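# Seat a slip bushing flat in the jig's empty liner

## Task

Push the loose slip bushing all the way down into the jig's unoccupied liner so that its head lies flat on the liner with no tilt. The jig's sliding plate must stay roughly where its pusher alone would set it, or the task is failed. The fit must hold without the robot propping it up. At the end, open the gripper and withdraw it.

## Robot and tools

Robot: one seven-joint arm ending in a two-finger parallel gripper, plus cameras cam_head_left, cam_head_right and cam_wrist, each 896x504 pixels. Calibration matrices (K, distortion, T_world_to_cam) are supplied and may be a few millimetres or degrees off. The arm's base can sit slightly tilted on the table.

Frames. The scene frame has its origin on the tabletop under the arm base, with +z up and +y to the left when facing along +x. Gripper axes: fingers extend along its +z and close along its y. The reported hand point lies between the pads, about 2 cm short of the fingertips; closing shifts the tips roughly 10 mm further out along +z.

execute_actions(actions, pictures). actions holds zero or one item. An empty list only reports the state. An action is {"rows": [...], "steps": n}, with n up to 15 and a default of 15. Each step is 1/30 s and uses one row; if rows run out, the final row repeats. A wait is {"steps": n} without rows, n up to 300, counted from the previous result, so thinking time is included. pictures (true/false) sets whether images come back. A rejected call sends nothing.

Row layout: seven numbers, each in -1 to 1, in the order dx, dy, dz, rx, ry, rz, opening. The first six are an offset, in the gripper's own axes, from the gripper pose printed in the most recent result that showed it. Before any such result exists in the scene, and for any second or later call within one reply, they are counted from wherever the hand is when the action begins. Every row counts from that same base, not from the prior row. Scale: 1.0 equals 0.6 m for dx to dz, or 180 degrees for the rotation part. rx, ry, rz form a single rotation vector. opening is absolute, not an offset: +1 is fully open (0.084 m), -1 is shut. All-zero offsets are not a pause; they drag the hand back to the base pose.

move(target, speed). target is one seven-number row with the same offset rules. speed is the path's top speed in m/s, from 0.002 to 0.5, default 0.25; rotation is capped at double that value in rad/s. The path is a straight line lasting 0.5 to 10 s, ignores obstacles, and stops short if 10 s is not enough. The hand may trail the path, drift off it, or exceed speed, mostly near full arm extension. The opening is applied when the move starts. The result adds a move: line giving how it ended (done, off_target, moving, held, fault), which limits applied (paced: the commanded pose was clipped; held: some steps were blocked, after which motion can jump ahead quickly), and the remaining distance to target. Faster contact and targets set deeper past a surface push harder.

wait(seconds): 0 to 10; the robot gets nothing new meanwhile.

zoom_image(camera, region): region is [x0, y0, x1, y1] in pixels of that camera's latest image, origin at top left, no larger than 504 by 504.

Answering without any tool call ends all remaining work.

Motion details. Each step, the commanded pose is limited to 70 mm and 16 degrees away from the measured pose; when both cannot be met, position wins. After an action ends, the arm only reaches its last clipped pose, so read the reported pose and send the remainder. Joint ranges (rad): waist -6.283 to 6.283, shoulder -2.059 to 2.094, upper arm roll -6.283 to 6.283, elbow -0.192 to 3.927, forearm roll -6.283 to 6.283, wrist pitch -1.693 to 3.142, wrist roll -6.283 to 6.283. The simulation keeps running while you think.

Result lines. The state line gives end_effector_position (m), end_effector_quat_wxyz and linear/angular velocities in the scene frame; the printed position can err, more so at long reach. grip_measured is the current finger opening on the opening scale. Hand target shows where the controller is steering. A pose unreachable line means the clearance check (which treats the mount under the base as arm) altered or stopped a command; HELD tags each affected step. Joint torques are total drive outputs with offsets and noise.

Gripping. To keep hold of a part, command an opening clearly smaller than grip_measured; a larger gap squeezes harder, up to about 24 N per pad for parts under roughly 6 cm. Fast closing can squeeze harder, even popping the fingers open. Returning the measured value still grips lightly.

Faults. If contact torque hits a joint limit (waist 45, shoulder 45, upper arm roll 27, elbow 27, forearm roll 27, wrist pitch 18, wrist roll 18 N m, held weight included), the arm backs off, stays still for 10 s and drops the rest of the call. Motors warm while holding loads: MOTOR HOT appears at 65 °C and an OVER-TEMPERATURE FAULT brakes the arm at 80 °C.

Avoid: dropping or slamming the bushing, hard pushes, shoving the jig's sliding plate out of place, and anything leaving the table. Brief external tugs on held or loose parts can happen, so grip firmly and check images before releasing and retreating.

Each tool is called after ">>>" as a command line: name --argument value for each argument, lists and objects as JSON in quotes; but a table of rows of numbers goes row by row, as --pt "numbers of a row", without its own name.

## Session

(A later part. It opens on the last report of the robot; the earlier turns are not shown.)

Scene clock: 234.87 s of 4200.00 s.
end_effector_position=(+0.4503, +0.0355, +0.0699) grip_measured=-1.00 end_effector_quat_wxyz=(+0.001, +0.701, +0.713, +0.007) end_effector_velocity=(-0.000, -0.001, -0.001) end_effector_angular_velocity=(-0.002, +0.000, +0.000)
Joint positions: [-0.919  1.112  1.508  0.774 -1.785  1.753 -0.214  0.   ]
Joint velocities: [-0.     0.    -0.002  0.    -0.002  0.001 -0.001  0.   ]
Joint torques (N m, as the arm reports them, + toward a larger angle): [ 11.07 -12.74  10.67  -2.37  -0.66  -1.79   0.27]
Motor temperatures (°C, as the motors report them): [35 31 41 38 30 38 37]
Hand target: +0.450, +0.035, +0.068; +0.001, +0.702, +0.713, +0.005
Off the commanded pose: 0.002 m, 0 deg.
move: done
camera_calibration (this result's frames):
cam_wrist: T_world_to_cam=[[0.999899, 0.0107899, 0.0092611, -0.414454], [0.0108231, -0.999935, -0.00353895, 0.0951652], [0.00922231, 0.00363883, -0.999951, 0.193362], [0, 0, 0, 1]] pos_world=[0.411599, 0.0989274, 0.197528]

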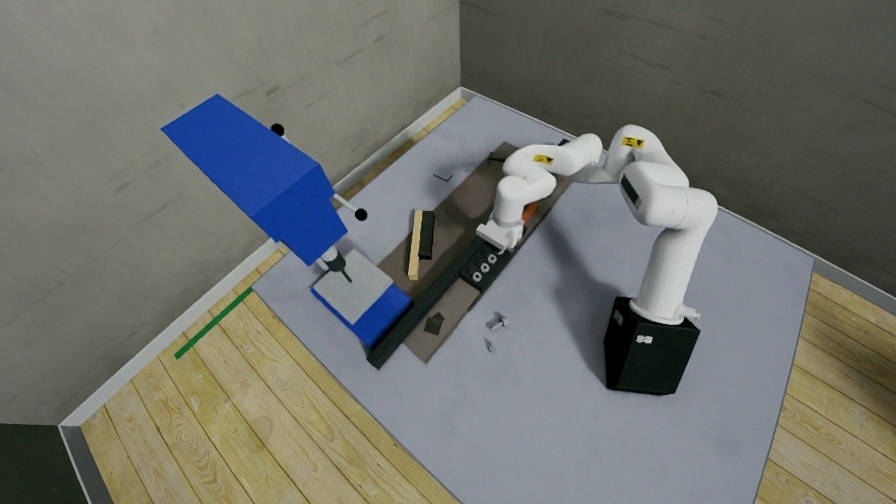

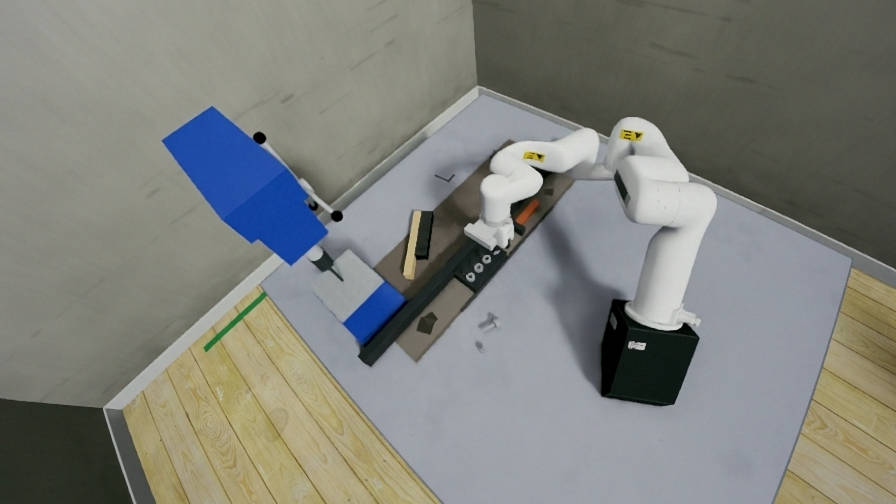

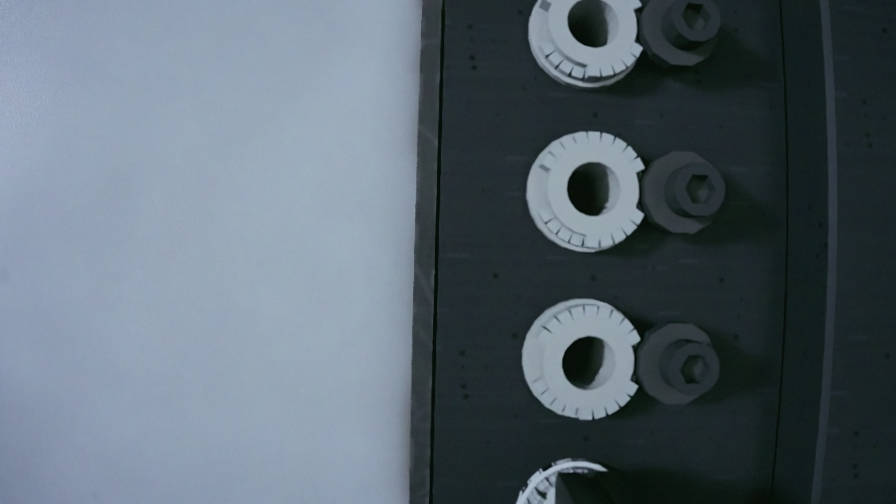

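>>> move --target '[0,0,0.006,0,0,0,-1]' --speed 0.005

>>> move --target '[-0.06,0,-0.09,0,0,0,-1]' --speed 0.08

>>> zoom_image --camera "cam_head_right" --region '[465,215,525,275]'

Scene clock: 236.40 s of 4200.00 s.
end_effector_position=(+0.4514, +0.0364, +0.0689) grip_measured=-1.00 end_effector_quat_wxyz=(+0.001, +0.701, +0.713, +0.010) end_effector_velocity=(+0.001, +0.000, -0.000) end_effector_angular_velocity=(+0.003, -0.003, -0.002)
Joint positions: [-0.92   1.116  1.506  0.774 -1.794  1.749 -0.216  0.   ]
Joint velocities: [-0.002  0.006  0.002  0.001 -0.006  0.001 -0.001  0.   ]
Joint torques (N m, as the arm reports them, + toward a larger angle): [  5.29 -11.59   3.24   3.55  -2.93  -0.98   0.21]
Motor temperatures (°C, as the motors report them): [35 31 41 38 30 38 37]
Hand target: +0.450, +0.036, +0.066; +0.001, +0.701, +0.713, +0.007
Off the commanded pose: 0.003 m, 0 deg.
move: done
camera_calibration (this result's frames):
cam_wrist: T_world_to_cam=[[0.999849, 0.0105843, 0.013787, -0.415896], [0.0106894, -0.999914, -0.00756929, 0.0963601], [0.0137057, 0.00771552, -0.999876, 0.190092], [0, 0, 0, 1]] pos_world=[0.412198, 0.0992871, 0.196531]

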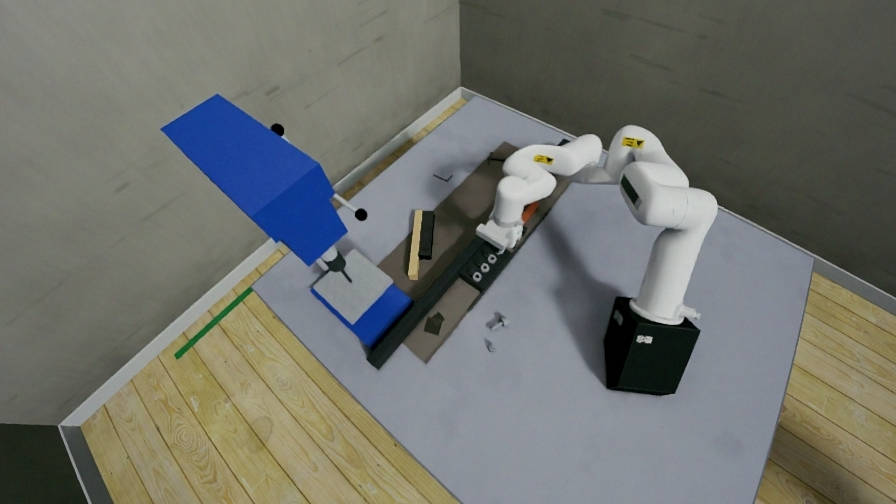

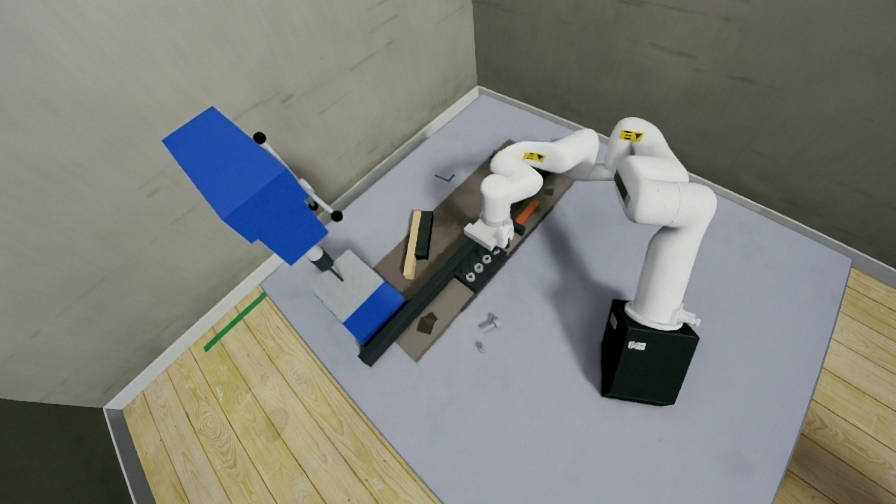

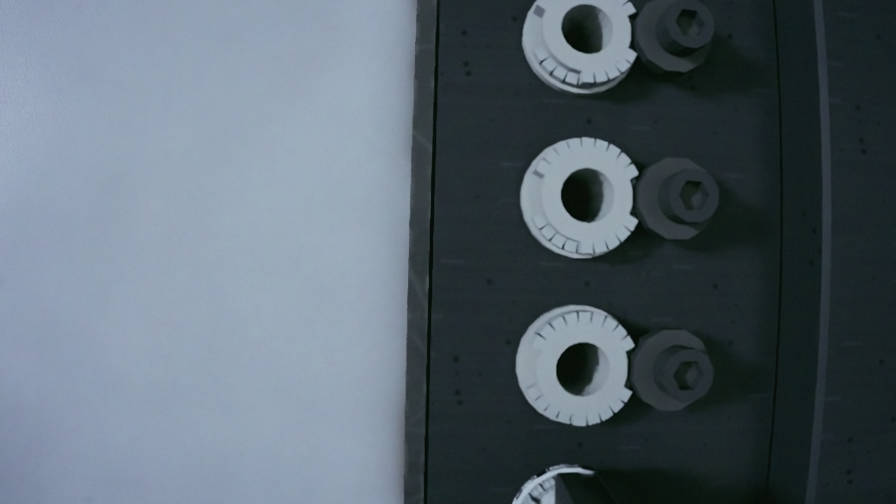

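Scene clock: 237.57 s of 4200.00 s.
end_effector_position=(+0.4509, -0.0002, +0.1221) grip_measured=-1.00 end_effector_quat_wxyz=(+0.001, +0.701, +0.713, +0.010) end_effector_velocity=(+0.000, +0.000, +0.001) end_effector_angular_velocity=(+0.002, -0.001, +0.000)
Joint positions: [-1.019  1.068  1.712  0.721 -1.65   1.815 -0.261  0.   ]
Joint velocities: [-0.     0.001  0.003 -0.     0.001  0.001 -0.001  0.   ]
Joint torques (N m, as the arm reports them, + toward a larger angle): [ 12.46 -14.51  14.42  -2.28   0.06  -1.9    0.22]
Motor temperatures (°C, as the motors report them): [35 31 41 38 30 38 37]
Hand target: +0.451, -0.000, +0.122; +0.001, +0.701, +0.713, +0.010
Off the commanded pose: 0.000 m, 0 deg.
move: done
camera_calibration (this result's frames):
cam_wrist: T_world_to_cam=[[0.999851, 0.0109609, 0.0133289, -0.415669], [0.011059, -0.999912, -0.00730908, 0.0599737], [0.0132476, 0.0074554, -0.999884, 0.243787], [0, 0, 0, 1]] pos_world=[0.411714, 0.0627071, 0.249737]

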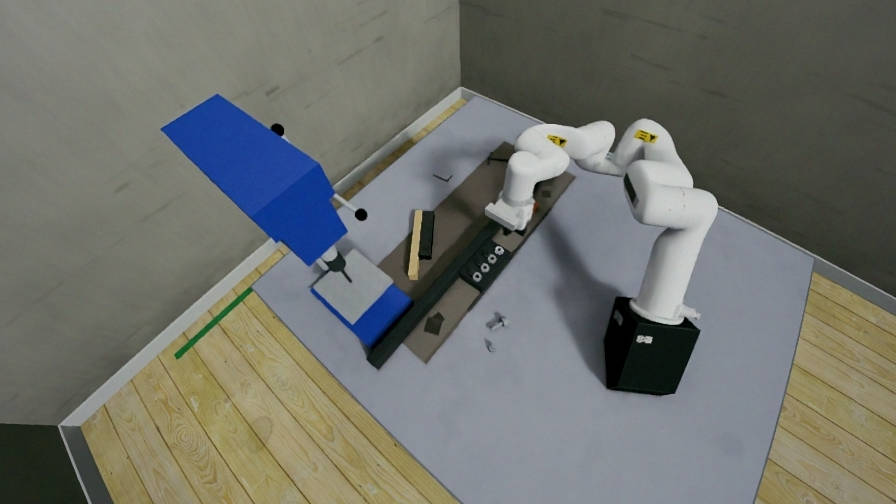

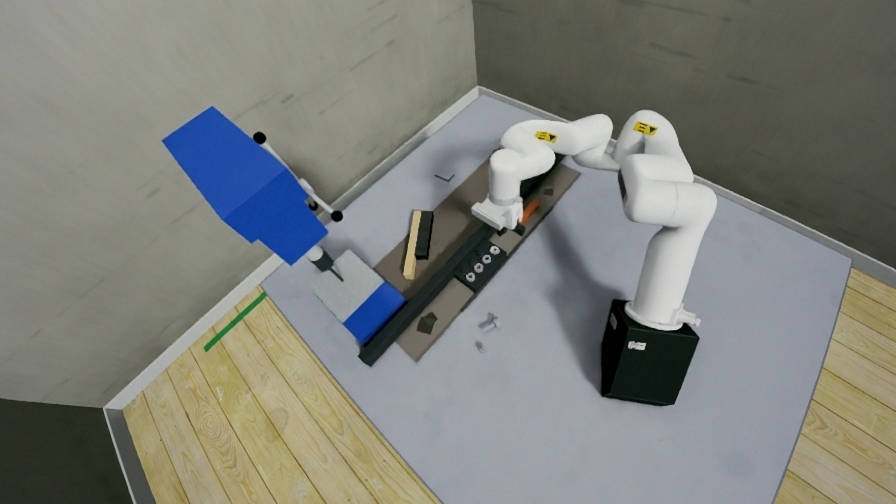

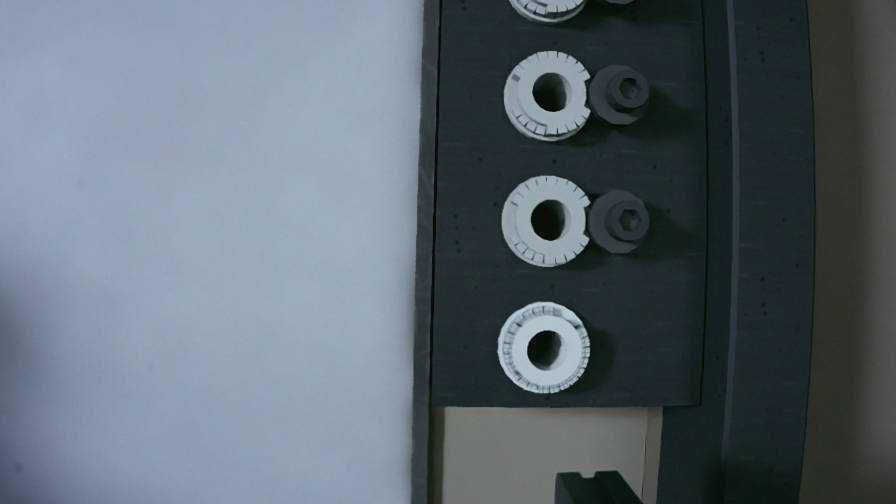

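Region (465, 215, 525, 275) of cam_head_right's 896x504 image, scaled by 8.400, with more detail than that image has.

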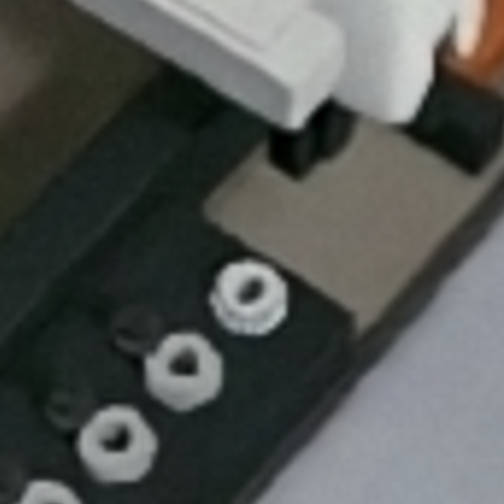

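Seated solidly; plate unmoved.

>>> finished_scene --scene 2

The scene is finished: the task was done.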